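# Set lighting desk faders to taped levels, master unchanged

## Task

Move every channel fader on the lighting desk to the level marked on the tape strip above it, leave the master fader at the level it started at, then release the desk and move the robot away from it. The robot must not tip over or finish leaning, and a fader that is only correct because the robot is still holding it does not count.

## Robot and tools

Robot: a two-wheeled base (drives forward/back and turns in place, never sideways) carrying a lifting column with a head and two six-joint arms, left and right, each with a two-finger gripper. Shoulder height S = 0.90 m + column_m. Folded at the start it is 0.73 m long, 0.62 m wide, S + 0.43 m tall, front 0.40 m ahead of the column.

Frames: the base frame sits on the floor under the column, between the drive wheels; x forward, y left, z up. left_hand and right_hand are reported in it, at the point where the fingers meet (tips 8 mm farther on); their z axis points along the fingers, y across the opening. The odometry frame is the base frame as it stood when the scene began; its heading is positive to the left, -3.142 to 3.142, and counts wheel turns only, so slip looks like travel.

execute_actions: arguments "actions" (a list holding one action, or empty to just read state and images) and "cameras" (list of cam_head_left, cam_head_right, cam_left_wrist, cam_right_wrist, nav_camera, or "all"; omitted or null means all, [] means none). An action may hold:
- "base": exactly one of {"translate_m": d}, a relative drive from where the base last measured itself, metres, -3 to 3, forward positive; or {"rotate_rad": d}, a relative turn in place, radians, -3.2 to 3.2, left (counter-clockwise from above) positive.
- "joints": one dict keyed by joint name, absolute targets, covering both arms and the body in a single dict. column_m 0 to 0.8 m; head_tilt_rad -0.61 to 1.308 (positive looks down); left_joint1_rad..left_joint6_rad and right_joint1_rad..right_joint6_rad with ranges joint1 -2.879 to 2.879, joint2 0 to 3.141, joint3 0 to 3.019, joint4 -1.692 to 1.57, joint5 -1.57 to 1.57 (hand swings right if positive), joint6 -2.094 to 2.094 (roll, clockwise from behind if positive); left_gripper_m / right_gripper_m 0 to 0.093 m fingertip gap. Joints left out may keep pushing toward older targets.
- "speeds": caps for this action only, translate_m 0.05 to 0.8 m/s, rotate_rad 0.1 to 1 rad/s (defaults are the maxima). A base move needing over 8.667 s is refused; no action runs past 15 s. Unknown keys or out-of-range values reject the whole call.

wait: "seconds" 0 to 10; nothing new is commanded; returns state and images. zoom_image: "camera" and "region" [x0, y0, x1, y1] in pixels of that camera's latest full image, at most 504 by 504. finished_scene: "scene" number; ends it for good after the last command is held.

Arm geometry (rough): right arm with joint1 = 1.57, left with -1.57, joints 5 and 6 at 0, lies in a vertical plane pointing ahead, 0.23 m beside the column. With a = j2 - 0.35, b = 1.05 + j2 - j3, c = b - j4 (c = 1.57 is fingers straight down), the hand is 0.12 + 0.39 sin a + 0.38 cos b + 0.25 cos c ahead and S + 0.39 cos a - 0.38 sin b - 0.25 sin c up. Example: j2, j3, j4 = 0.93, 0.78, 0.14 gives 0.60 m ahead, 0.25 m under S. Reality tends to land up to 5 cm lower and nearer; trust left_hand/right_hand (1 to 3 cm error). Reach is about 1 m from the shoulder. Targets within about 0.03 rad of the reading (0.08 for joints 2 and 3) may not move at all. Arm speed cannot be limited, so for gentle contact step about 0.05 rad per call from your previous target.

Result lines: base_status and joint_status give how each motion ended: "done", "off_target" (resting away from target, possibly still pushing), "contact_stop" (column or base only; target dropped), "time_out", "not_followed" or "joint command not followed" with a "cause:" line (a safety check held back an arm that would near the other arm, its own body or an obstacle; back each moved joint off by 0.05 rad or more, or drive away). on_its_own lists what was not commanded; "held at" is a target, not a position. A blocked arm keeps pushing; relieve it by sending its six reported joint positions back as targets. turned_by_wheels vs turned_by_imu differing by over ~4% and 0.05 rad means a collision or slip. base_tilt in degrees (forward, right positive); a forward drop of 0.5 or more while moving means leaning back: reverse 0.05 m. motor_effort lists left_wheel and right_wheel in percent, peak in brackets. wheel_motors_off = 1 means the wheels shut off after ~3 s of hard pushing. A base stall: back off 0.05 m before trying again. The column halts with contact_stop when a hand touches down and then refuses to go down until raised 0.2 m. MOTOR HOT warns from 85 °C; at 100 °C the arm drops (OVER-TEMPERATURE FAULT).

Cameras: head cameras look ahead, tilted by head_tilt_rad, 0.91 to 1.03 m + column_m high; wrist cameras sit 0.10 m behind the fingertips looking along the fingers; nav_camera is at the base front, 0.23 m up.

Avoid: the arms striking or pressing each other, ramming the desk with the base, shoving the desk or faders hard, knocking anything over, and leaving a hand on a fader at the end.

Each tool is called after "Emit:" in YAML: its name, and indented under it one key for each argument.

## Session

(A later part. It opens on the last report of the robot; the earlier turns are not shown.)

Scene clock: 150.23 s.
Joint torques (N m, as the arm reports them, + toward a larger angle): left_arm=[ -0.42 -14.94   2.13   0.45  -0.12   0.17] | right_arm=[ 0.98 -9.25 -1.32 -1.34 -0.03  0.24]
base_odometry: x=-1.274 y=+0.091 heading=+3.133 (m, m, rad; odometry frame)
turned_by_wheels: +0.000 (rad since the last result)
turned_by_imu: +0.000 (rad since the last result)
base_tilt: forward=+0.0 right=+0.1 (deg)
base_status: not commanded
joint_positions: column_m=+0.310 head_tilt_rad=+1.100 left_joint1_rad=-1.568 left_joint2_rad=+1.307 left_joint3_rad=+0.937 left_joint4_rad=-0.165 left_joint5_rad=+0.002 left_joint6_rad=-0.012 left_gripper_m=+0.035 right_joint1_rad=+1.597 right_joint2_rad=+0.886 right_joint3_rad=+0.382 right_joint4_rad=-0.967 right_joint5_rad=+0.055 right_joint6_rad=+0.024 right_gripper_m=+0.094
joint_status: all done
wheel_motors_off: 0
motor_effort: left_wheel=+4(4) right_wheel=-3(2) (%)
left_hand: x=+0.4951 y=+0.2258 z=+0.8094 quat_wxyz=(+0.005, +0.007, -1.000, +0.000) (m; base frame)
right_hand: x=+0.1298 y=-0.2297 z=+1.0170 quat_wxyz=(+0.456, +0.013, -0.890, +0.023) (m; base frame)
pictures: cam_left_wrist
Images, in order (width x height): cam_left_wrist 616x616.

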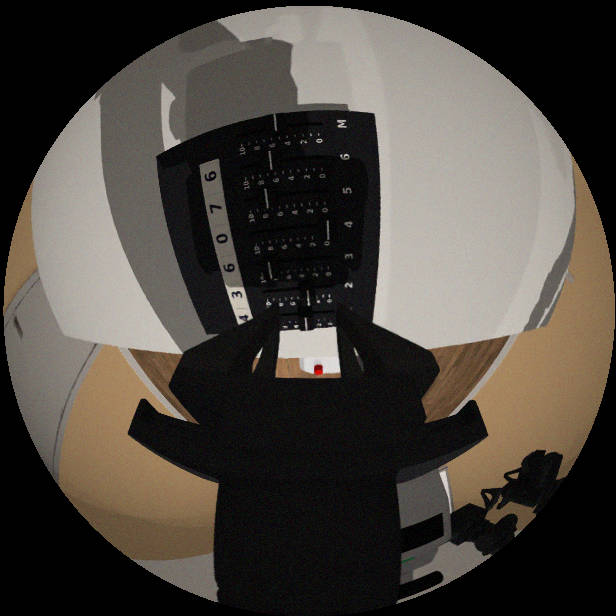

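Emit:
execute_actions:
  actions:
    - {"joints": {"column_m": 0.29}}
  cameras: []

Emit:
execute_actions:
  actions:
    - {"joints": {"left_gripper_m": 0.0}}
  cameras: []

Emit:
execute_actions:
  actions:
    - {"base": {"rotate_rad": -0.009}, "speeds": {"rotate_rad": 0.1}}
  cameras: []

Emit:
execute_actions:
  actions:
    - {"joints": {"left_gripper_m": 0.035, "column_m": 0.31}}
  cameras: ["cam_left_wrist"]

Emit:
zoom_image:
  camera: "cam_left_wrist"
  region: [220, 200, 400, 380]

Scene clock: 166.83 s.
Joint torques (N m, as the arm reports them, + toward a larger angle): left_arm=[ -0.38 -15.01   2.1    0.46  -0.12   0.17] | right_arm=[ 0.48 -9.56 -1.27 -1.29 -0.05  0.21]
base_odometry: x=-1.274 y=+0.091 heading=+3.133 (m, m, rad; odometry frame)
turned_by_wheels: +0.000 (rad since the last result)
turned_by_imu: -0.002 (rad since the last result)
base_tilt: forward=+0.3 right=+0.2 (deg)
base_status: not commanded
joint_positions: column_m=+0.290 head_tilt_rad=+1.100 left_joint1_rad=-1.568 left_joint2_rad=+1.307 left_joint3_rad=+0.937 left_joint4_rad=-0.165 left_joint5_rad=+0.002 left_joint6_rad=-0.012 left_gripper_m=+0.035 right_joint1_rad=+1.597 right_joint2_rad=+0.886 right_joint3_rad=+0.382 right_joint4_rad=-0.967 right_joint5_rad=+0.055 right_joint6_rad=+0.024 right_gripper_m=+0.094
joint_status: all done
wheel_motors_off: 0
motor_effort: left_wheel=+4(3) right_wheel=-2(3) (%)
left_hand: x=+0.4954 y=+0.2258 z=+0.7894 quat_wxyz=(+0.005, +0.007, -1.000, +0.000) (m; base frame)
right_hand: x=+0.1298 y=-0.2297 z=+0.9971 quat_wxyz=(+0.456, +0.013, -0.890, +0.023) (m; base frame)
pictures: none
No camera images: the call's "cameras" was empty. Leave "cameras" out to get every camera's image.

Scene clock: 167.37 s.
Joint torques (N m, as the arm reports them, + toward a larger angle): left_arm=[ -0.47 -15.11   2.08   0.48  -0.12   0.17] | right_arm=[  0.75 -10.11  -1.39  -1.32   0.     0.19]
base_odometry: x=-1.274 y=+0.091 heading=+3.133 (m, m, rad; odometry frame)
turned_by_wheels: +0.000 (rad since the last result)
turned_by_imu: +0.000 (rad since the last result)
base_tilt: forward=+0.2 right=+0.2 (deg)
base_status: not commanded
joint_positions: column_m=+0.290 head_tilt_rad=+1.100 left_joint1_rad=-1.568 left_joint2_rad=+1.307 left_joint3_rad=+0.938 left_joint4_rad=-0.165 left_joint5_rad=+0.002 left_joint6_rad=-0.012 left_gripper_m=+0.009 right_joint1_rad=+1.597 right_joint2_rad=+0.886 right_joint3_rad=+0.382 right_joint4_rad=-0.967 right_joint5_rad=+0.055 right_joint6_rad=+0.024 right_gripper_m=+0.094
joint_status: left_gripper_m off_target (ended at +0.009, target +0.000)
wheel_motors_off: 0
motor_effort: left_wheel=+3(4) right_wheel=-3(2) (%)
left_hand: x=+0.4956 y=+0.2258 z=+0.7895 quat_wxyz=(+0.005, +0.007, -1.000, +0.000) (m; base frame)
right_hand: x=+0.1298 y=-0.2297 z=+0.9971 quat_wxyz=(+0.456, +0.013, -0.890, +0.023) (m; base frame)
pictures: none
No camera images: the call's "cameras" was empty. Leave "cameras" out to get every camera's image.

Scene clock: 168.13 s.
Joint torques (N m, as the arm reports them, + toward a larger angle): left_arm=[ -0.43 -14.91   2.18   0.46  -0.1    0.17] | right_arm=[ 0.4  -9.68 -1.26 -1.49  0.    0.25]
base_odometry: x=-1.274 y=+0.091 heading=+3.126 (m, m, rad; odometry frame)
turned_by_wheels: -0.007 (rad since the last result)
turned_by_imu: -0.007 (rad since the last result)
base_tilt: forward=+0.2 right=+0.3 (deg)
base_status: done
joint_positions: column_m=+0.290 head_tilt_rad=+1.100 left_joint1_rad=-1.568 left_joint2_rad=+1.307 left_joint3_rad=+0.936 left_joint4_rad=-0.165 left_joint5_rad=+0.001 left_joint6_rad=-0.012 left_gripper_m=+0.009 right_joint1_rad=+1.597 right_joint2_rad=+0.886 right_joint3_rad=+0.382 right_joint4_rad=-0.967 right_joint5_rad=+0.055 right_joint6_rad=+0.024 right_gripper_m=+0.094
joint_status: not commanded
wheel_motors_off: 0
motor_effort: left_wheel=+2(51) right_wheel=-1(57) (%)
left_hand: x=+0.4946 y=+0.2257 z=+0.7894 quat_wxyz=(+0.006, +0.007, -1.000, -0.001) (m; base frame)
right_hand: x=+0.1298 y=-0.2297 z=+0.9971 quat_wxyz=(+0.456, +0.013, -0.890, +0.023) (m; base frame)
pictures: none
No camera images: the call's "cameras" was empty. Leave "cameras" out to get every camera's image.

Scene clock: 169.00 s.
Joint torques (N m, as the arm reports them, + toward a larger angle): left_arm=[ -0.36 -15.29   2.08   0.44  -0.09   0.16] | right_arm=[ 1.17 -9.57 -1.36 -1.28 -0.03  0.23]
base_odometry: x=-1.274 y=+0.091 heading=+3.126 (m, m, rad; odometry frame)
turned_by_wheels: +0.000 (rad since the last result)
turned_by_imu: +0.000 (rad since the last result)
base_tilt: forward=+0.3 right=+0.3 (deg)
base_status: not commanded
joint_positions: column_m=+0.310 head_tilt_rad=+1.100 left_joint1_rad=-1.568 left_joint2_rad=+1.308 left_joint3_rad=+0.937 left_joint4_rad=-0.165 left_joint5_rad=+0.001 left_joint6_rad=-0.012 left_gripper_m=+0.035 right_joint1_rad=+1.597 right_joint2_rad=+0.886 right_joint3_rad=+0.382 right_joint4_rad=-0.967 right_joint5_rad=+0.055 right_joint6_rad=+0.024 right_gripper_m=+0.094
joint_status: all done
wheel_motors_off: 0
motor_effort: left_wheel=+3(2) right_wheel=-2(2) (%)
left_hand: x=+0.4947 y=+0.2257 z=+0.8088 quat_wxyz=(+0.006, +0.007, -1.000, -0.001) (m; base frame)
right_hand: x=+0.1298 y=-0.2297 z=+1.0170 quat_wxyz=(+0.456, +0.013, -0.890, +0.023) (m; base frame)
pictures: cam_left_wrist
Images, in order (width x height): cam_left_wrist 616x616.

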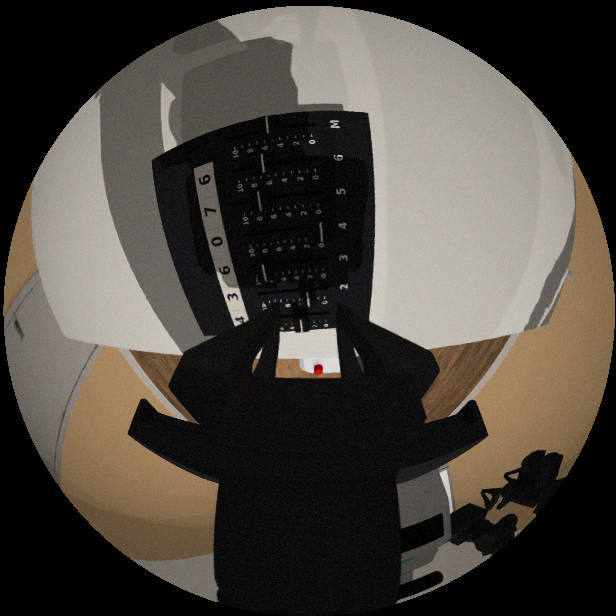

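Region (220, 200, 400, 380) of cam_left_wrist's 616x616 image, scaled by 2.800, with more detail than that image has.

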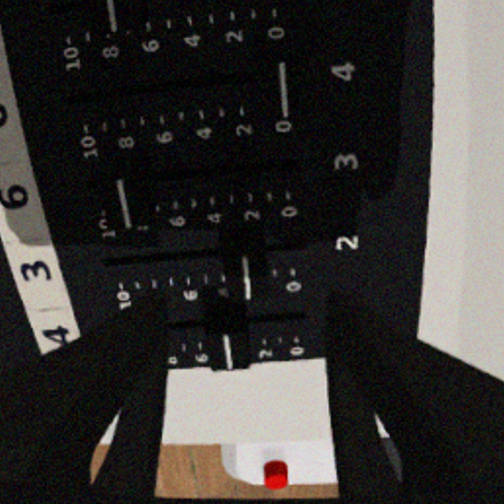

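Emit:
execute_actions:
  actions:
    - {"base": {"rotate_rad": 0.05}, "speeds": {"rotate_rad": 0.2}}
  cameras: []

Emit:
execute_actions:
  actions:
    - {"base": {"translate_m": 0.033}}
  cameras: ["cam_left_wrist"]

Emit:
zoom_image:
  camera: "cam_left_wrist"
  region: [220, 200, 400, 380]

Scene clock: 180.37 s.
Joint torques (N m, as the arm reports them, + toward a larger angle): left_arm=[ -0.11 -15.12   1.9    0.44  -0.09   0.17] | right_arm=[ 1.07 -9.71 -1.17 -1.39 -0.07  0.26]
base_odometry: x=-1.273 y=+0.091 heading=-3.109 (m, m, rad; odometry frame)
turned_by_wheels: +0.048 (rad since the last result)
turned_by_imu: +0.047 (rad since the last result)
base_tilt: forward=+0.2 right=+0.3 (deg)
base_status: done
joint_positions: column_m=+0.310 head_tilt_rad=+1.100 left_joint1_rad=-1.569 left_joint2_rad=+1.308 left_joint3_rad=+0.940 left_joint4_rad=-0.165 left_joint5_rad=+0.001 left_joint6_rad=-0.012 left_gripper_m=+0.035 right_joint1_rad=+1.597 right_joint2_rad=+0.886 right_joint3_rad=+0.382 right_joint4_rad=-0.967 right_joint5_rad=+0.055 right_joint6_rad=+0.024 right_gripper_m=+0.094
joint_status: not commanded
wheel_motors_off: 0
motor_effort: left_wheel=-1(43) right_wheel=+0(53) (%)
left_hand: x=+0.4964 y=+0.2253 z=+0.8090 quat_wxyz=(+0.005, +0.006, -1.000, +0.000) (m; base frame)
right_hand: x=+0.1298 y=-0.2297 z=+1.0170 quat_wxyz=(+0.456, +0.013, -0.890, +0.023) (m; base frame)
pictures: none
No camera images: the call's "cameras" was empty. Leave "cameras" out to get every camera's image.

Scene clock: 181.47 s.
Joint torques (N m, as the arm reports them, + toward a larger angle): left_arm=[ -0.52 -15.18   1.47   0.44  -0.09   0.17] | right_arm=[ 1.12 -9.21 -1.36 -1.47 -0.04  0.22]
base_odometry: x=-1.306 y=+0.090 heading=-3.110 (m, m, rad; odometry frame)
turned_by_wheels: -0.001 (rad since the last result)
turned_by_imu: -0.001 (rad since the last result)
base_tilt: forward=+0.2 right=+0.3 (deg)
base_status: done
joint_positions: column_m=+0.310 head_tilt_rad=+1.100 left_joint1_rad=-1.569 left_joint2_rad=+1.307 left_joint3_rad=+0.946 left_joint4_rad=-0.165 left_joint5_rad=+0.001 left_joint6_rad=-0.012 left_gripper_m=+0.035 right_joint1_rad=+1.597 right_joint2_rad=+0.886 right_joint3_rad=+0.384 right_joint4_rad=-0.967 right_joint5_rad=+0.055 right_joint6_rad=+0.024 right_gripper_m=+0.094
joint_status: not commanded
wheel_motors_off: 0
motor_effort: left_wheel=+1(27) right_wheel=+2(75) (%)
left_hand: x=+0.5003 y=+0.2253 z=+0.8096 quat_wxyz=(+0.001, +0.006, -1.000, +0.000) (m; base frame)
right_hand: x=+0.1310 y=-0.2297 z=+1.0166 quat_wxyz=(+0.455, +0.013, -0.890, +0.023) (m; base frame)
pictures: cam_left_wrist
Images, in order (width x height): cam_left_wrist 616x616.

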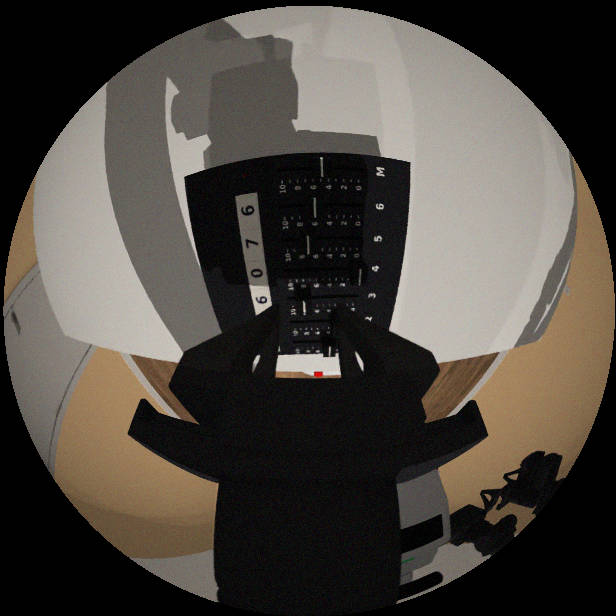

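Region (220, 200, 400, 380) of cam_left_wrist's 616x616 image, scaled by 2.800, with more detail than that image has.

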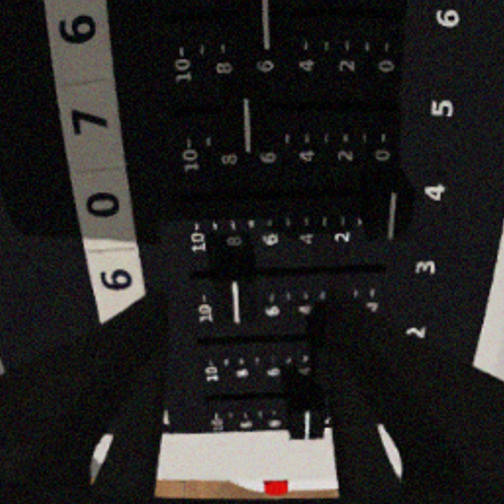

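Emit:
execute_actions:
  actions:
    - {"base": {"translate_m": -0.006}, "joints": {"column_m": 0.29}}
  cameras: []

Emit:
execute_actions:
  actions:
    - {"joints": {"left_gripper_m": 0.0}}
  cameras: []

Emit:
execute_actions:
  actions:
    - {"base": {"rotate_rad": -0.022}, "speeds": {"rotate_rad": 0.1}}
  cameras: []

Emit:
execute_actions:
  actions:
    - {"joints": {"left_gripper_m": 0.035, "column_m": 0.31}}
  cameras: ["cam_left_wrist"]

Emit:
zoom_image:
  camera: "cam_left_wrist"
  region: [220, 200, 400, 380]

Scene clock: 190.73 s.
Joint torques (N m, as the arm reports them, + toward a larger angle): left_arm=[ -0.31 -15.15   1.65   0.48  -0.09   0.17] | right_arm=[ 1.16 -9.03 -1.26 -1.2  -0.03  0.22]
base_odometry: x=-1.300 y=+0.090 heading=-3.109 (m, m, rad; odometry frame)
turned_by_wheels: +0.000 (rad since the last result)
turned_by_imu: -0.001 (rad since the last result)
base_tilt: forward=+0.2 right=+0.3 (deg)
base_status: done
joint_positions: column_m=+0.290 head_tilt_rad=+1.100 left_joint1_rad=-1.569 left_joint2_rad=+1.307 left_joint3_rad=+0.944 left_joint4_rad=-0.165 left_joint5_rad=+0.001 left_joint6_rad=-0.012 left_gripper_m=+0.035 right_joint1_rad=+1.597 right_joint2_rad=+0.886 right_joint3_rad=+0.381 right_joint4_rad=-0.967 right_joint5_rad=+0.055 right_joint6_rad=+0.024 right_gripper_m=+0.094
joint_status: all done
wheel_motors_off: 0
motor_effort: left_wheel=-4(56) right_wheel=-2(57) (%)
left_hand: x=+0.4990 y=+0.2253 z=+0.7896 quat_wxyz=(+0.002, +0.006, -1.000, +0.000) (m; base frame)
right_hand: x=+0.1297 y=-0.2297 z=+0.9971 quat_wxyz=(+0.456, +0.013, -0.890, +0.023) (m; base frame)
pictures: none
No camera images: the call's "cameras" was empty. Leave "cameras" out to get every camera's image.

Scene clock: 191.30 s.
Joint torques (N m, as the arm reports them, + toward a larger angle): left_arm=[ -0.37 -15.06   1.7    0.46  -0.07   0.16] | right_arm=[ 0.66 -9.17 -1.28 -1.4  -0.08  0.25]
base_odometry: x=-1.300 y=+0.090 heading=-3.109 (m, m, rad; odometry frame)
turned_by_wheels: +0.000 (rad since the last result)
turned_by_imu: +0.000 (rad since the last result)
base_tilt: forward=+0.2 right=+0.2 (deg)
base_status: not commanded
joint_positions: column_m=+0.290 head_tilt_rad=+1.100 left_joint1_rad=-1.569 left_joint2_rad=+1.307 left_joint3_rad=+0.944 left_joint4_rad=-0.164 left_joint5_rad=+0.001 left_joint6_rad=-0.012 left_gripper_m=+0.009 right_joint1_rad=+1.597 right_joint2_rad=+0.886 right_joint3_rad=+0.381 right_joint4_rad=-0.967 right_joint5_rad=+0.055 right_joint6_rad=+0.024 right_gripper_m=+0.094
joint_status: left_gripper_m off_target (ended at +0.009, target +0.000)
wheel_motors_off: 0
motor_effort: left_wheel=-3(5) right_wheel=-2(2) (%)
left_hand: x=+0.4991 y=+0.2254 z=+0.7896 quat_wxyz=(+0.002, +0.006, -1.000, +0.000) (m; base frame)
right_hand: x=+0.1297 y=-0.2297 z=+0.9971 quat_wxyz=(+0.456, +0.013, -0.890, +0.023) (m; base frame)
pictures: none
No camera images: the call's "cameras" was empty. Leave "cameras" out to get every camera's image.

Scene clock: 192.07 s.
Joint torques (N m, as the arm reports them, + toward a larger angle): left_arm=[ -0.47 -14.88   2.14   0.48  -0.09   0.17] | right_arm=[ 0.79 -9.44 -1.05 -1.31 -0.08  0.22]
base_odometry: x=-1.301 y=+0.090 heading=-3.130 (m, m, rad; odometry frame)
turned_by_wheels: -0.021 (rad since the last result)
turned_by_imu: -0.021 (rad since the last result)
base_tilt: forward=+0.2 right=+0.4 (deg)
base_status: done
joint_positions: column_m=+0.290 head_tilt_rad=+1.100 left_joint1_rad=-1.568 left_joint2_rad=+1.307 left_joint3_rad=+0.937 left_joint4_rad=-0.164 left_joint5_rad=+0.001 left_joint6_rad=-0.012 left_gripper_m=+0.009 right_joint1_rad=+1.597 right_joint2_rad=+0.886 right_joint3_rad=+0.381 right_joint4_rad=-0.967 right_joint5_rad=+0.055 right_joint6_rad=+0.024 right_gripper_m=+0.094
joint_status: not commanded
wheel_motors_off: 0
motor_effort: left_wheel=+0(16) right_wheel=-1(42) (%)
left_hand: x=+0.4953 y=+0.2261 z=+0.7893 quat_wxyz=(+0.005, +0.007, -1.000, -0.001) (m; base frame)
right_hand: x=+0.1297 y=-0.2297 z=+0.9971 quat_wxyz=(+0.456, +0.013, -0.890, +0.023) (m; base frame)
pictures: none
No camera images: the call's "cameras" was empty. Leave "cameras" out to get every camera's image.

Scene clock: 192.93 s.
Joint torques (N m, as the arm reports them, + toward a larger angle): left_arm=[ -0.58 -15.22   2.1    0.45  -0.1    0.16] | right_arm=[ 1.09 -9.26 -1.26 -1.42 -0.02  0.23]
base_odometry: x=-1.301 y=+0.090 heading=-3.130 (m, m, rad; odometry frame)
turned_by_wheels: +0.000 (rad since the last result)
turned_by_imu: +0.000 (rad since the last result)
base_tilt: forward=+0.2 right=+0.2 (deg)
base_status: not commanded
joint_positions: column_m=+0.310 head_tilt_rad=+1.100 left_joint1_rad=-1.568 left_joint2_rad=+1.308 left_joint3_rad=+0.937 left_joint4_rad=-0.164 left_joint5_rad=+0.001 left_joint6_rad=-0.012 left_gripper_m=+0.035 right_joint1_rad=+1.597 right_joint2_rad=+0.886 right_joint3_rad=+0.381 right_joint4_rad=-0.967 right_joint5_rad=+0.055 right_joint6_rad=+0.024 right_gripper_m=+0.094
joint_status: all done
wheel_motors_off: 0
motor_effort: left_wheel=+2(1) right_wheel=-4(4) (%)
left_hand: x=+0.4950 y=+0.2259 z=+0.8090 quat_wxyz=(+0.006, +0.007, -1.000, -0.001) (m; base frame)
right_hand: x=+0.1297 y=-0.2297 z=+1.0171 quat_wxyz=(+0.456, +0.013, -0.890, +0.023) (m; base frame)
pictures: cam_left_wrist
Images, in order (width x height): cam_left_wrist 616x616.

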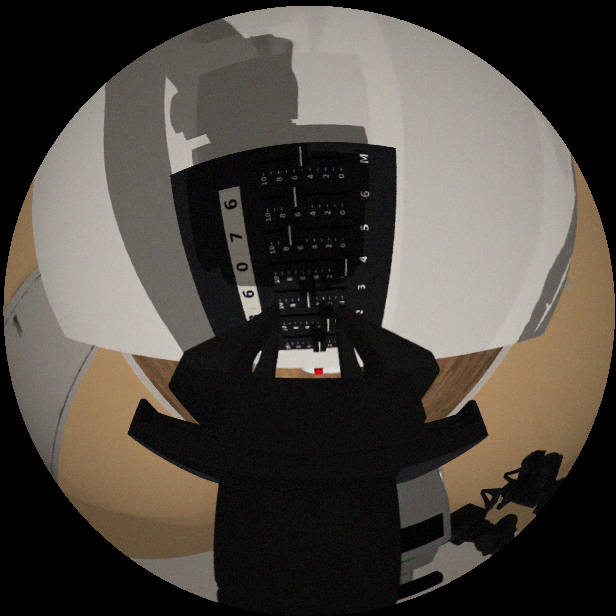

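Region (220, 200, 400, 380) of cam_left_wrist's 616x616 image, scaled by 2.800, with more detail than that image has.

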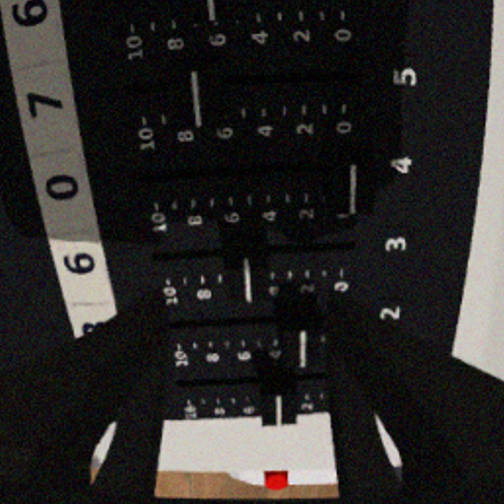

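Emit:
execute_actions:
  actions:
    - {"joints": {"column_m": 0.40}}
  cameras: ["cam_left_wrist"]

Scene clock: 202.20 s.
Joint torques (N m, as the arm reports them, + toward a larger angle): left_arm=[ -0.39 -15.06   2.06   0.42  -0.1    0.17] | right_arm=[  0.92 -10.04  -1.12  -1.22   0.     0.22]
base_odometry: x=-1.301 y=+0.090 heading=-3.130 (m, m, rad; odometry frame)
turned_by_wheels: +0.000 (rad since the last result)
turned_by_imu: -0.002 (rad since the last result)
base_tilt: forward=+0.2 right=+0.2 (deg)
base_status: not commanded
joint_positions: column_m=+0.400 head_tilt_rad=+1.100 left_joint1_rad=-1.568 left_joint2_rad=+1.308 left_joint3_rad=+0.937 left_joint4_rad=-0.164 left_joint5_rad=+0.001 left_joint6_rad=-0.012 left_gripper_m=+0.035 right_joint1_rad=+1.597 right_joint2_rad=+0.886 right_joint3_rad=+0.381 right_joint4_rad=-0.967 right_joint5_rad=+0.055 right_joint6_rad=+0.024 right_gripper_m=+0.094
joint_status: all done
wheel_motors_off: 0
motor_effort: left_wheel=+3(2) right_wheel=-4(4) (%)
left_hand: x=+0.4950 y=+0.2259 z=+0.8989 quat_wxyz=(+0.006, +0.007, -1.000, -0.001) (m; base frame)
right_hand: x=+0.1297 y=-0.2297 z=+1.1071 quat_wxyz=(+0.456, +0.013, -0.890, +0.023) (m; base frame)
pictures: cam_left_wrist
Images, in order (width x height): cam_left_wrist 616x616.

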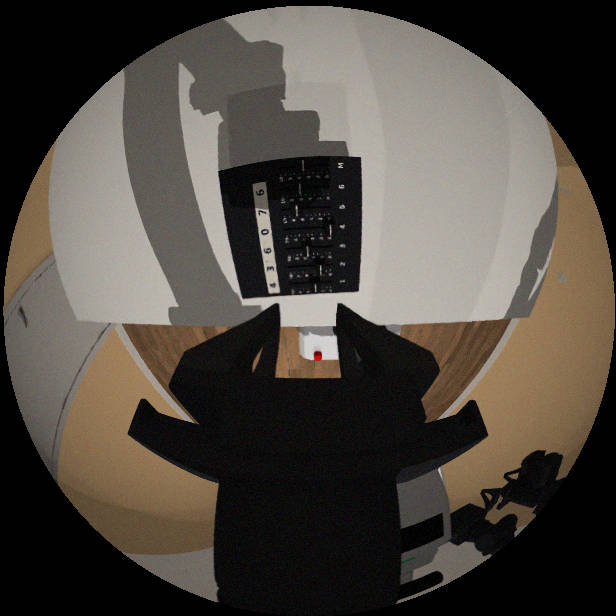

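Emit:
zoom_image:
  camera: "cam_left_wrist"
  region: [240, 150, 360, 300]

Region (240, 150, 360, 300) of cam_left_wrist's 616x616 image, scaled by 3.360, with more detail than that image has; it fills the left 403 columns of this view, and the rest is white.

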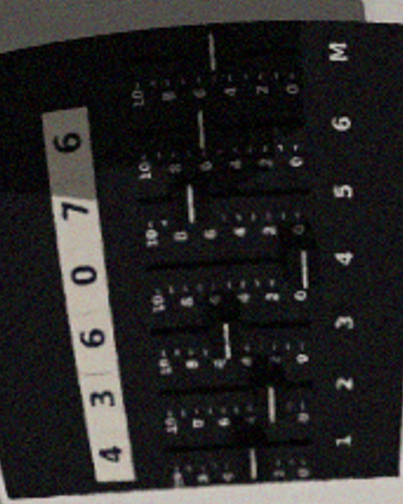

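Emit:
execute_actions:
  actions:
    - {"joints": {"column_m": 0.29}}
  cameras: []

Emit:
execute_actions:
  actions:
    - {"joints": {"left_gripper_m": 0.0}}
  cameras: []

Emit:
execute_actions:
  actions:
    - {"base": {"rotate_rad": 0.005}, "speeds": {"rotate_rad": 0.1}}
  cameras: []

Emit:
execute_actions:
  actions:
    - {"joints": {"left_gripper_m": 0.035, "column_m": 0.31}}
  cameras: ["cam_left_wrist"]

Emit:
zoom_image:
  camera: "cam_left_wrist"
  region: [220, 200, 400, 380]

Scene clock: 222.90 s.
Joint torques (N m, as the arm reports them, + toward a larger angle): left_arm=[ -0.38 -15.11   2.05   0.45  -0.1    0.17] | right_arm=[  1.28 -10.24  -1.26  -1.26  -0.03   0.23]
base_odometry: x=-1.301 y=+0.090 heading=-3.130 (m, m, rad; odometry frame)
turned_by_wheels: +0.000 (rad since the last result)
turned_by_imu: -0.002 (rad since the last result)
base_tilt: forward=+0.1 right=+0.3 (deg)
base_status: not commanded
joint_positions: column_m=+0.290 head_tilt_rad=+1.100 left_joint1_rad=-1.568 left_joint2_rad=+1.308 left_joint3_rad=+0.938 left_joint4_rad=-0.164 left_joint5_rad=+0.001 left_joint6_rad=-0.012 left_gripper_m=+0.035 right_joint1_rad=+1.597 right_joint2_rad=+0.886 right_joint3_rad=+0.381 right_joint4_rad=-0.967 right_joint5_rad=+0.055 right_joint6_rad=+0.024 right_gripper_m=+0.094
joint_status: all done
wheel_motors_off: 0
motor_effort: left_wheel=+3(2) right_wheel=-4(4) (%)
left_hand: x=+0.4952 y=+0.2259 z=+0.7891 quat_wxyz=(+0.005, +0.007, -1.000, -0.001) (m; base frame)
right_hand: x=+0.1297 y=-0.2297 z=+0.9972 quat_wxyz=(+0.456, +0.013, -0.890, +0.023) (m; base frame)
pictures: none
No camera images: the call's "cameras" was empty. Leave "cameras" out to get every camera's image.

Scene clock: 223.43 s.
Joint torques (N m, as the arm reports them, + toward a larger angle): left_arm=[ -0.48 -15.17   2.09   0.42  -0.1    0.17] | right_arm=[ 0.52 -9.26 -1.3  -1.44  0.    0.18]
base_odometry: x=-1.301 y=+0.090 heading=-3.130 (m, m, rad; odometry frame)
turned_by_wheels: +0.000 (rad since the last result)
turned_by_imu: +0.000 (rad since the last result)
base_tilt: forward=+0.2 right=+0.3 (deg)
base_status: not commanded
joint_positions: column_m=+0.290 head_tilt_rad=+1.100 left_joint1_rad=-1.568 left_joint2_rad=+1.308 left_joint3_rad=+0.938 left_joint4_rad=-0.164 left_joint5_rad=+0.001 left_joint6_rad=-0.012 left_gripper_m=+0.009 right_joint1_rad=+1.597 right_joint2_rad=+0.886 right_joint3_rad=+0.381 right_joint4_rad=-0.967 right_joint5_rad=+0.055 right_joint6_rad=+0.024 right_gripper_m=+0.094
joint_status: left_gripper_m off_target (ended at +0.009, target +0.000)
wheel_motors_off: 0
motor_effort: left_wheel=+2(2) right_wheel=-4(4) (%)
left_hand: x=+0.4952 y=+0.2259 z=+0.7891 quat_wxyz=(+0.005, +0.007, -1.000, -0.001) (m; base frame)
right_hand: x=+0.1297 y=-0.2297 z=+0.9972 quat_wxyz=(+0.456, +0.013, -0.890, +0.023) (m; base frame)
pictures: none
No camera images: the call's "cameras" was empty. Leave "cameras" out to get every camera's image.

Scene clock: 224.03 s.
Joint torques (N m, as the arm reports them, + toward a larger angle): left_arm=[ -0.33 -15.16   1.95   0.46  -0.01   0.16] | right_arm=[  0.41 -10.03  -1.22  -1.25  -0.01   0.19]
base_odometry: x=-1.301 y=+0.090 heading=-3.125 (m, m, rad; odometry frame)
turned_by_wheels: +0.004 (rad since the last result)
turned_by_imu: +0.004 (rad since the last result)
base_tilt: forward=+0.1 right=+0.2 (deg)
base_status: done
joint_positions: column_m=+0.290 head_tilt_rad=+1.100 left_joint1_rad=-1.569 left_joint2_rad=+1.308 left_joint3_rad=+0.939 left_joint4_rad=-0.164 left_joint5_rad=-0.001 left_joint6_rad=-0.012 left_gripper_m=+0.009 right_joint1_rad=+1.597 right_joint2_rad=+0.886 right_joint3_rad=+0.381 right_joint4_rad=-0.967 right_joint5_rad=+0.055 right_joint6_rad=+0.024 right_gripper_m=+0.094
joint_status: not commanded
wheel_motors_off: 0
motor_effort: left_wheel=+0(18) right_wheel=+1(29) (%)
left_hand: x=+0.4962 y=+0.2258 z=+0.7891 quat_wxyz=(+0.005, +0.007, -1.000, -0.001) (m; base frame)
right_hand: x=+0.1297 y=-0.2297 z=+0.9972 quat_wxyz=(+0.456, +0.013, -0.890, +0.023) (m; base frame)
pictures: none
No camera images: the call's "cameras" was empty. Leave "cameras" out to get every camera's image.

Scene clock: 224.90 s.
Joint torques (N m, as the arm reports them, + toward a larger angle): left_arm=[ -0.3  -15.23   1.89   0.43  -0.01   0.17] | right_arm=[ 0.65 -9.14 -1.07 -1.31 -0.05  0.24]
base_odometry: x=-1.301 y=+0.090 heading=-3.125 (m, m, rad; odometry frame)
turned_by_wheels: +0.000 (rad since the last result)
turned_by_imu: +0.000 (rad since the last result)
base_tilt: forward=+0.0 right=+0.2 (deg)
base_status: not commanded
joint_positions: column_m=+0.310 head_tilt_rad=+1.100 left_joint1_rad=-1.569 left_joint2_rad=+1.310 left_joint3_rad=+0.940 left_joint4_rad=-0.164 left_joint5_rad=-0.001 left_joint6_rad=-0.012 left_gripper_m=+0.035 right_joint1_rad=+1.597 right_joint2_rad=+0.886 right_joint3_rad=+0.381 right_joint4_rad=-0.967 right_joint5_rad=+0.055 right_joint6_rad=+0.024 right_gripper_m=+0.094
joint_status: all done
wheel_motors_off: 0
motor_effort: left_wheel=+1(1) right_wheel=+3(3) (%)
left_hand: x=+0.4961 y=+0.2258 z=+0.8084 quat_wxyz=(+0.005, +0.007, -1.000, -0.001) (m; base frame)
right_hand: x=+0.1297 y=-0.2297 z=+1.0171 quat_wxyz=(+0.456, +0.013, -0.890, +0.023) (m; base frame)
pictures: cam_left_wrist
Images, in order (width x height): cam_left_wrist 616x616.

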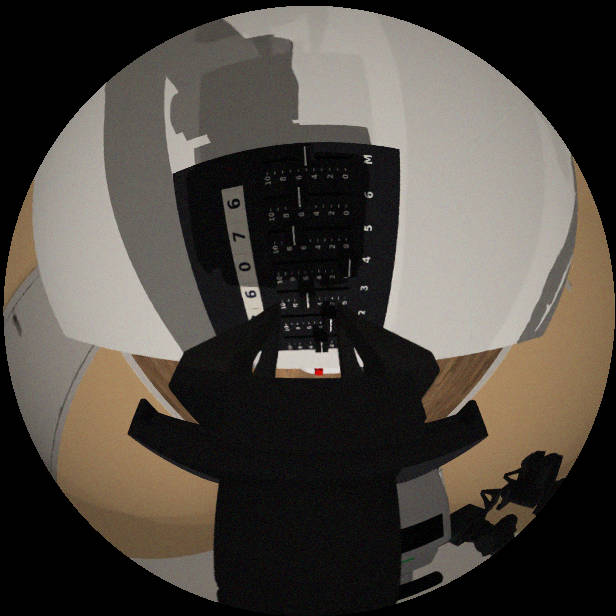

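Region (220, 200, 400, 380) of cam_left_wrist's 616x616 image, scaled by 2.800, with more detail than that image has.

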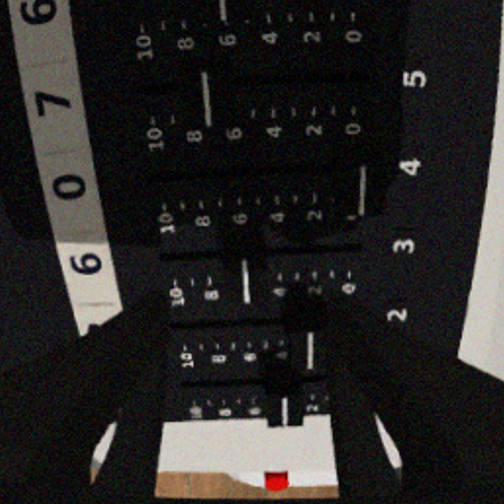

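Emit:
execute_actions:
  actions:
    - {"base": {"rotate_rad": -0.028}, "speeds": {"rotate_rad": 0.2}}
  cameras: []

Emit:
execute_actions:
  actions:
    - {"base": {"translate_m": -0.028}}
  cameras: ["cam_left_wrist"]

Emit:
zoom_image:
  camera: "cam_left_wrist"
  region: [220, 200, 400, 380]

Scene clock: 232.57 s.
Joint torques (N m, as the arm reports them, + toward a larger angle): left_arm=[ -0.09 -15.24   1.83   0.41  -0.01   0.17] | right_arm=[ 0.25 -9.31 -1.06 -1.33 -0.03  0.19]
base_odometry: x=-1.301 y=+0.090 heading=+3.131 (m, m, rad; odometry frame)
turned_by_wheels: -0.027 (rad since the last result)
turned_by_imu: -0.028 (rad since the last result)
base_tilt: forward=+0.1 right=+0.3 (deg)
base_status: done
joint_positions: column_m=+0.310 head_tilt_rad=+1.100 left_joint1_rad=-1.570 left_joint2_rad=+1.310 left_joint3_rad=+0.941 left_joint4_rad=-0.164 left_joint5_rad=-0.001 left_joint6_rad=-0.012 left_gripper_m=+0.035 right_joint1_rad=+1.597 right_joint2_rad=+0.886 right_joint3_rad=+0.381 right_joint4_rad=-0.967 right_joint5_rad=+0.055 right_joint6_rad=+0.024 right_gripper_m=+0.094
joint_status: not commanded
wheel_motors_off: 0
motor_effort: left_wheel=+0(21) right_wheel=-1(53) (%)
left_hand: x=+0.4965 y=+0.2253 z=+0.8084 quat_wxyz=(+0.004, +0.006, -1.000, -0.001) (m; base frame)
right_hand: x=+0.1297 y=-0.2297 z=+1.0171 quat_wxyz=(+0.456, +0.013, -0.890, +0.023) (m; base frame)
pictures: none
No camera images: the call's "cameras" was empty. Leave "cameras" out to get every camera's image.

Scene clock: 233.70 s.
Joint torques (N m, as the arm reports them, + toward a larger angle): left_arm=[ -0.28 -15.24   1.81   0.41  -0.01   0.17] | right_arm=[ 0.8  -9.01 -1.09 -1.39 -0.03  0.2 ]
base_odometry: x=-1.273 y=+0.090 heading=+3.133 (m, m, rad; odometry frame)
turned_by_wheels: +0.002 (rad since the last result)
turned_by_imu: +0.001 (rad since the last result)
base_tilt: forward=+0.2 right=+0.3 (deg)
base_status: done
joint_positions: column_m=+0.310 head_tilt_rad=+1.100 left_joint1_rad=-1.570 left_joint2_rad=+1.309 left_joint3_rad=+0.941 left_joint4_rad=-0.164 left_joint5_rad=-0.001 left_joint6_rad=-0.012 left_gripper_m=+0.035 right_joint1_rad=+1.597 right_joint2_rad=+0.885 right_joint3_rad=+0.380 right_joint4_rad=-0.967 right_joint5_rad=+0.055 right_joint6_rad=+0.024 right_gripper_m=+0.094
joint_status: not commanded
wheel_motors_off: 0
motor_effort: left_wheel=+2(54) right_wheel=-1(69) (%)
left_hand: x=+0.4969 y=+0.2253 z=+0.8086 quat_wxyz=(+0.004, +0.006, -1.000, -0.001) (m; base frame)
right_hand: x=+0.1287 y=-0.2297 z=+1.0175 quat_wxyz=(+0.456, +0.013, -0.889, +0.023) (m; base frame)
pictures: cam_left_wrist
Images, in order (width x height): cam_left_wrist 616x616.

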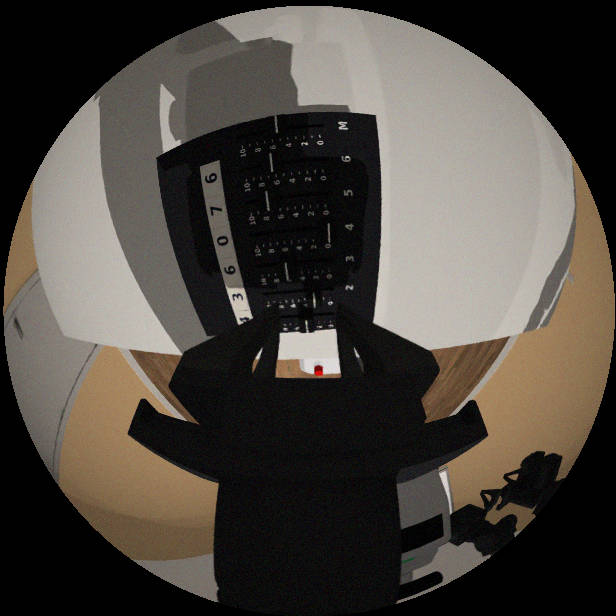

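Region (220, 200, 400, 380) of cam_left_wrist's 616x616 image, scaled by 2.800, with more detail than that image has.

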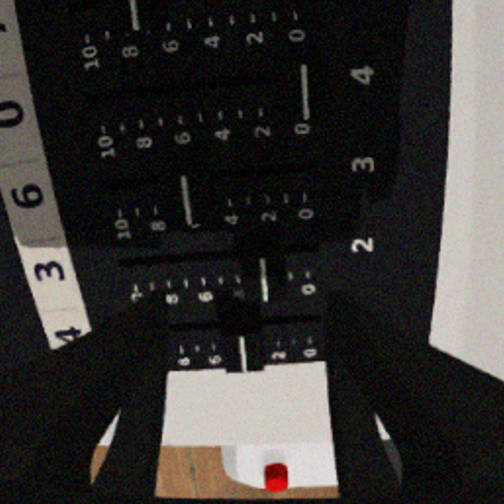

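Emit:
execute_actions:
  actions:
    - {"base": {"rotate_rad": -0.007}, "speeds": {"rotate_rad": 0.1}, "joints": {"column_m": 0.29}}
  cameras: []

Emit:
execute_actions:
  actions:
    - {"joints": {"left_gripper_m": 0.0}}
  cameras: []

Emit:
execute_actions:
  actions:
    - {"joints": {"left_gripper_m": 0.035, "column_m": 0.31}}
  cameras: ["cam_left_wrist"]

Emit:
zoom_image:
  camera: "cam_left_wrist"
  region: [220, 200, 400, 380]

Scene clock: 244.30 s.
Joint torques (N m, as the arm reports them, + toward a larger angle): left_arm=[ -0.21 -15.21   1.8    0.43  -0.01   0.17] | right_arm=[ 0.68 -9.48 -0.96 -1.32 -0.03  0.22]
base_odometry: x=-1.273 y=+0.090 heading=+3.128 (m, m, rad; odometry frame)
turned_by_wheels: -0.005 (rad since the last result)
turned_by_imu: -0.007 (rad since the last result)
base_tilt: forward=+0.2 right=+0.2 (deg)
base_status: done
joint_positions: column_m=+0.290 head_tilt_rad=+1.100 left_joint1_rad=-1.570 left_joint2_rad=+1.309 left_joint3_rad=+0.941 left_joint4_rad=-0.164 left_joint5_rad=-0.001 left_joint6_rad=-0.012 left_gripper_m=+0.035 right_joint1_rad=+1.597 right_joint2_rad=+0.885 right_joint3_rad=+0.380 right_joint4_rad=-0.967 right_joint5_rad=+0.055 right_joint6_rad=+0.024 right_gripper_m=+0.094
joint_status: all done
wheel_motors_off: 0
motor_effort: left_wheel=+1(37) right_wheel=-1(53) (%)
left_hand: x=+0.4969 y=+0.2249 z=+0.7887 quat_wxyz=(+0.004, +0.006, -1.000, -0.001) (m; base frame)
right_hand: x=+0.1287 y=-0.2297 z=+0.9975 quat_wxyz=(+0.456, +0.013, -0.889, +0.023) (m; base frame)
pictures: none
No camera images: the call's "cameras" was empty. Leave "cameras" out to get every camera's image.

Scene clock: 244.83 s.
Joint torques (N m, as the arm reports them, + toward a larger angle): left_arm=[ -0.25 -15.25   1.8    0.43  -0.02   0.16] | right_arm=[  0.69 -10.2   -0.95  -1.31  -0.01   0.18]
base_odometry: x=-1.273 y=+0.090 heading=+3.128 (m, m, rad; odometry frame)
turned_by_wheels: +0.000 (rad since the last result)
turned_by_imu: +0.000 (rad since the last result)
base_tilt: forward=+0.2 right=+0.2 (deg)
base_status: not commanded
joint_positions: column_m=+0.290 head_tilt_rad=+1.100 left_joint1_rad=-1.570 left_joint2_rad=+1.309 left_joint3_rad=+0.941 left_joint4_rad=-0.164 left_joint5_rad=-0.001 left_joint6_rad=-0.012 left_gripper_m=+0.009 right_joint1_rad=+1.597 right_joint2_rad=+0.885 right_joint3_rad=+0.380 right_joint4_rad=-0.967 right_joint5_rad=+0.055 right_joint6_rad=+0.024 right_gripper_m=+0.094
joint_status: left_gripper_m off_target (ended at +0.009, target +0.000)
wheel_motors_off: 0
motor_effort: left_wheel=+2(1) right_wheel=-1(1) (%)
left_hand: x=+0.4969 y=+0.2249 z=+0.7887 quat_wxyz=(+0.004, +0.006, -1.000, -0.001) (m; base frame)
right_hand: x=+0.1287 y=-0.2297 z=+0.9975 quat_wxyz=(+0.456, +0.013, -0.889, +0.023) (m; base frame)
pictures: none
No camera images: the call's "cameras" was empty. Leave "cameras" out to get every camera's image.

Scene clock: 245.70 s.
Joint torques (N m, as the arm reports them, + toward a larger angle): left_arm=[ -0.23 -15.45   1.77   0.41  -0.02   0.17] | right_arm=[ 0.53 -9.58 -1.02 -1.26  0.01  0.24]
base_odometry: x=-1.273 y=+0.090 heading=+3.128 (m, m, rad; odometry frame)
turned_by_wheels: +0.000 (rad since the last result)
turned_by_imu: +0.000 (rad since the last result)
base_tilt: forward=+0.1 right=+0.3 (deg)
base_status: not commanded
joint_positions: column_m=+0.310 head_tilt_rad=+1.100 left_joint1_rad=-1.570 left_joint2_rad=+1.310 left_joint3_rad=+0.942 left_joint4_rad=-0.164 left_joint5_rad=-0.001 left_joint6_rad=-0.012 left_gripper_m=+0.035 right_joint1_rad=+1.597 right_joint2_rad=+0.885 right_joint3_rad=+0.380 right_joint4_rad=-0.967 right_joint5_rad=+0.055 right_joint6_rad=+0.024 right_gripper_m=+0.094
joint_status: all done
wheel_motors_off: 0
motor_effort: left_wheel=+4(4) right_wheel=-2(2) (%)
left_hand: x=+0.4969 y=+0.2249 z=+0.8083 quat_wxyz=(+0.004, +0.006, -1.000, -0.001) (m; base frame)
right_hand: x=+0.1287 y=-0.2297 z=+1.0175 quat_wxyz=(+0.456, +0.013, -0.889, +0.023) (m; base frame)
pictures: cam_left_wrist
Images, in order (width x height): cam_left_wrist 616x616.

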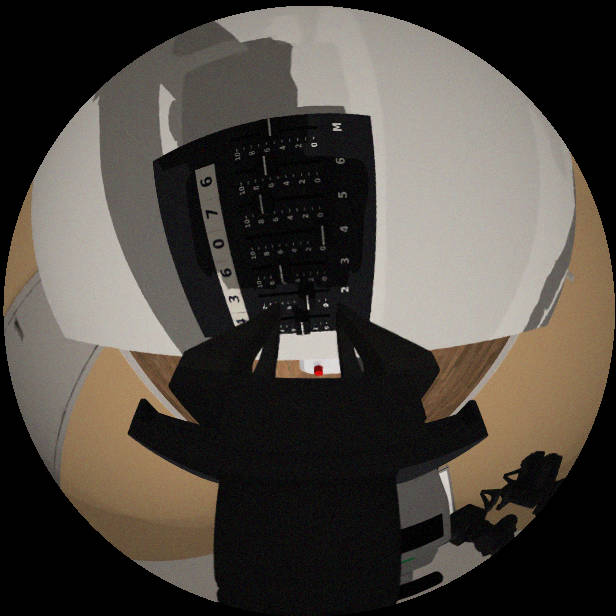

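Region (220, 200, 400, 380) of cam_left_wrist's 616x616 image, scaled by 2.800, with more detail than that image has.

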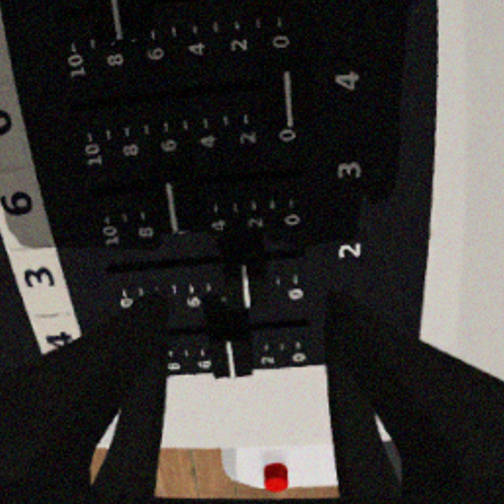

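Emit:
execute_actions:
  actions:
    - {"base": {"translate_m": -0.3}, "joints": {"column_m": 0.42}}
  cameras: ["cam_head_left"]

Scene clock: 252.10 s.
Joint torques (N m, as the arm reports them, + toward a larger angle): left_arm=[ -0.41 -15.44   1.76   0.39  -0.02   0.16] | right_arm=[ 0.59 -9.16 -1.3  -1.65 -0.07  0.22]
base_odometry: x=-0.973 y=+0.086 heading=+3.130 (m, m, rad; odometry frame)
turned_by_wheels: +0.002 (rad since the last result)
turned_by_imu: -0.001 (rad since the last result)
base_tilt: forward=+0.1 right=+0.3 (deg)
base_status: done
joint_positions: column_m=+0.420 head_tilt_rad=+1.100 left_joint1_rad=-1.570 left_joint2_rad=+1.310 left_joint3_rad=+0.942 left_joint4_rad=-0.164 left_joint5_rad=-0.001 left_joint6_rad=-0.012 left_gripper_m=+0.035 right_joint1_rad=+1.597 right_joint2_rad=+0.885 right_joint3_rad=+0.380 right_joint4_rad=-0.967 right_joint5_rad=+0.055 right_joint6_rad=+0.024 right_gripper_m=+0.094
joint_status: all done
wheel_motors_off: 0
motor_effort: left_wheel=+1(62) right_wheel=-1(74) (%)
left_hand: x=+0.4973 y=+0.2249 z=+0.9185 quat_wxyz=(+0.004, +0.006, -1.000, -0.001) (m; base frame)
right_hand: x=+0.1288 y=-0.2297 z=+1.1275 quat_wxyz=(+0.456, +0.013, -0.890, +0.023) (m; base frame)
pictures: cam_head_left
Images, in order (width x height): cam_head_left 504x504.

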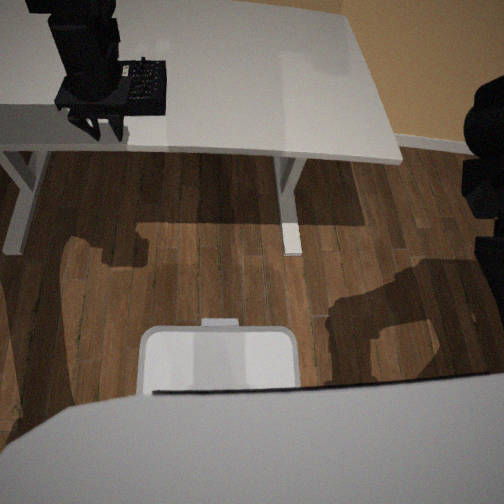

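Emit:
finished_scene:
  scene: 2

The scene is finished: the task was done.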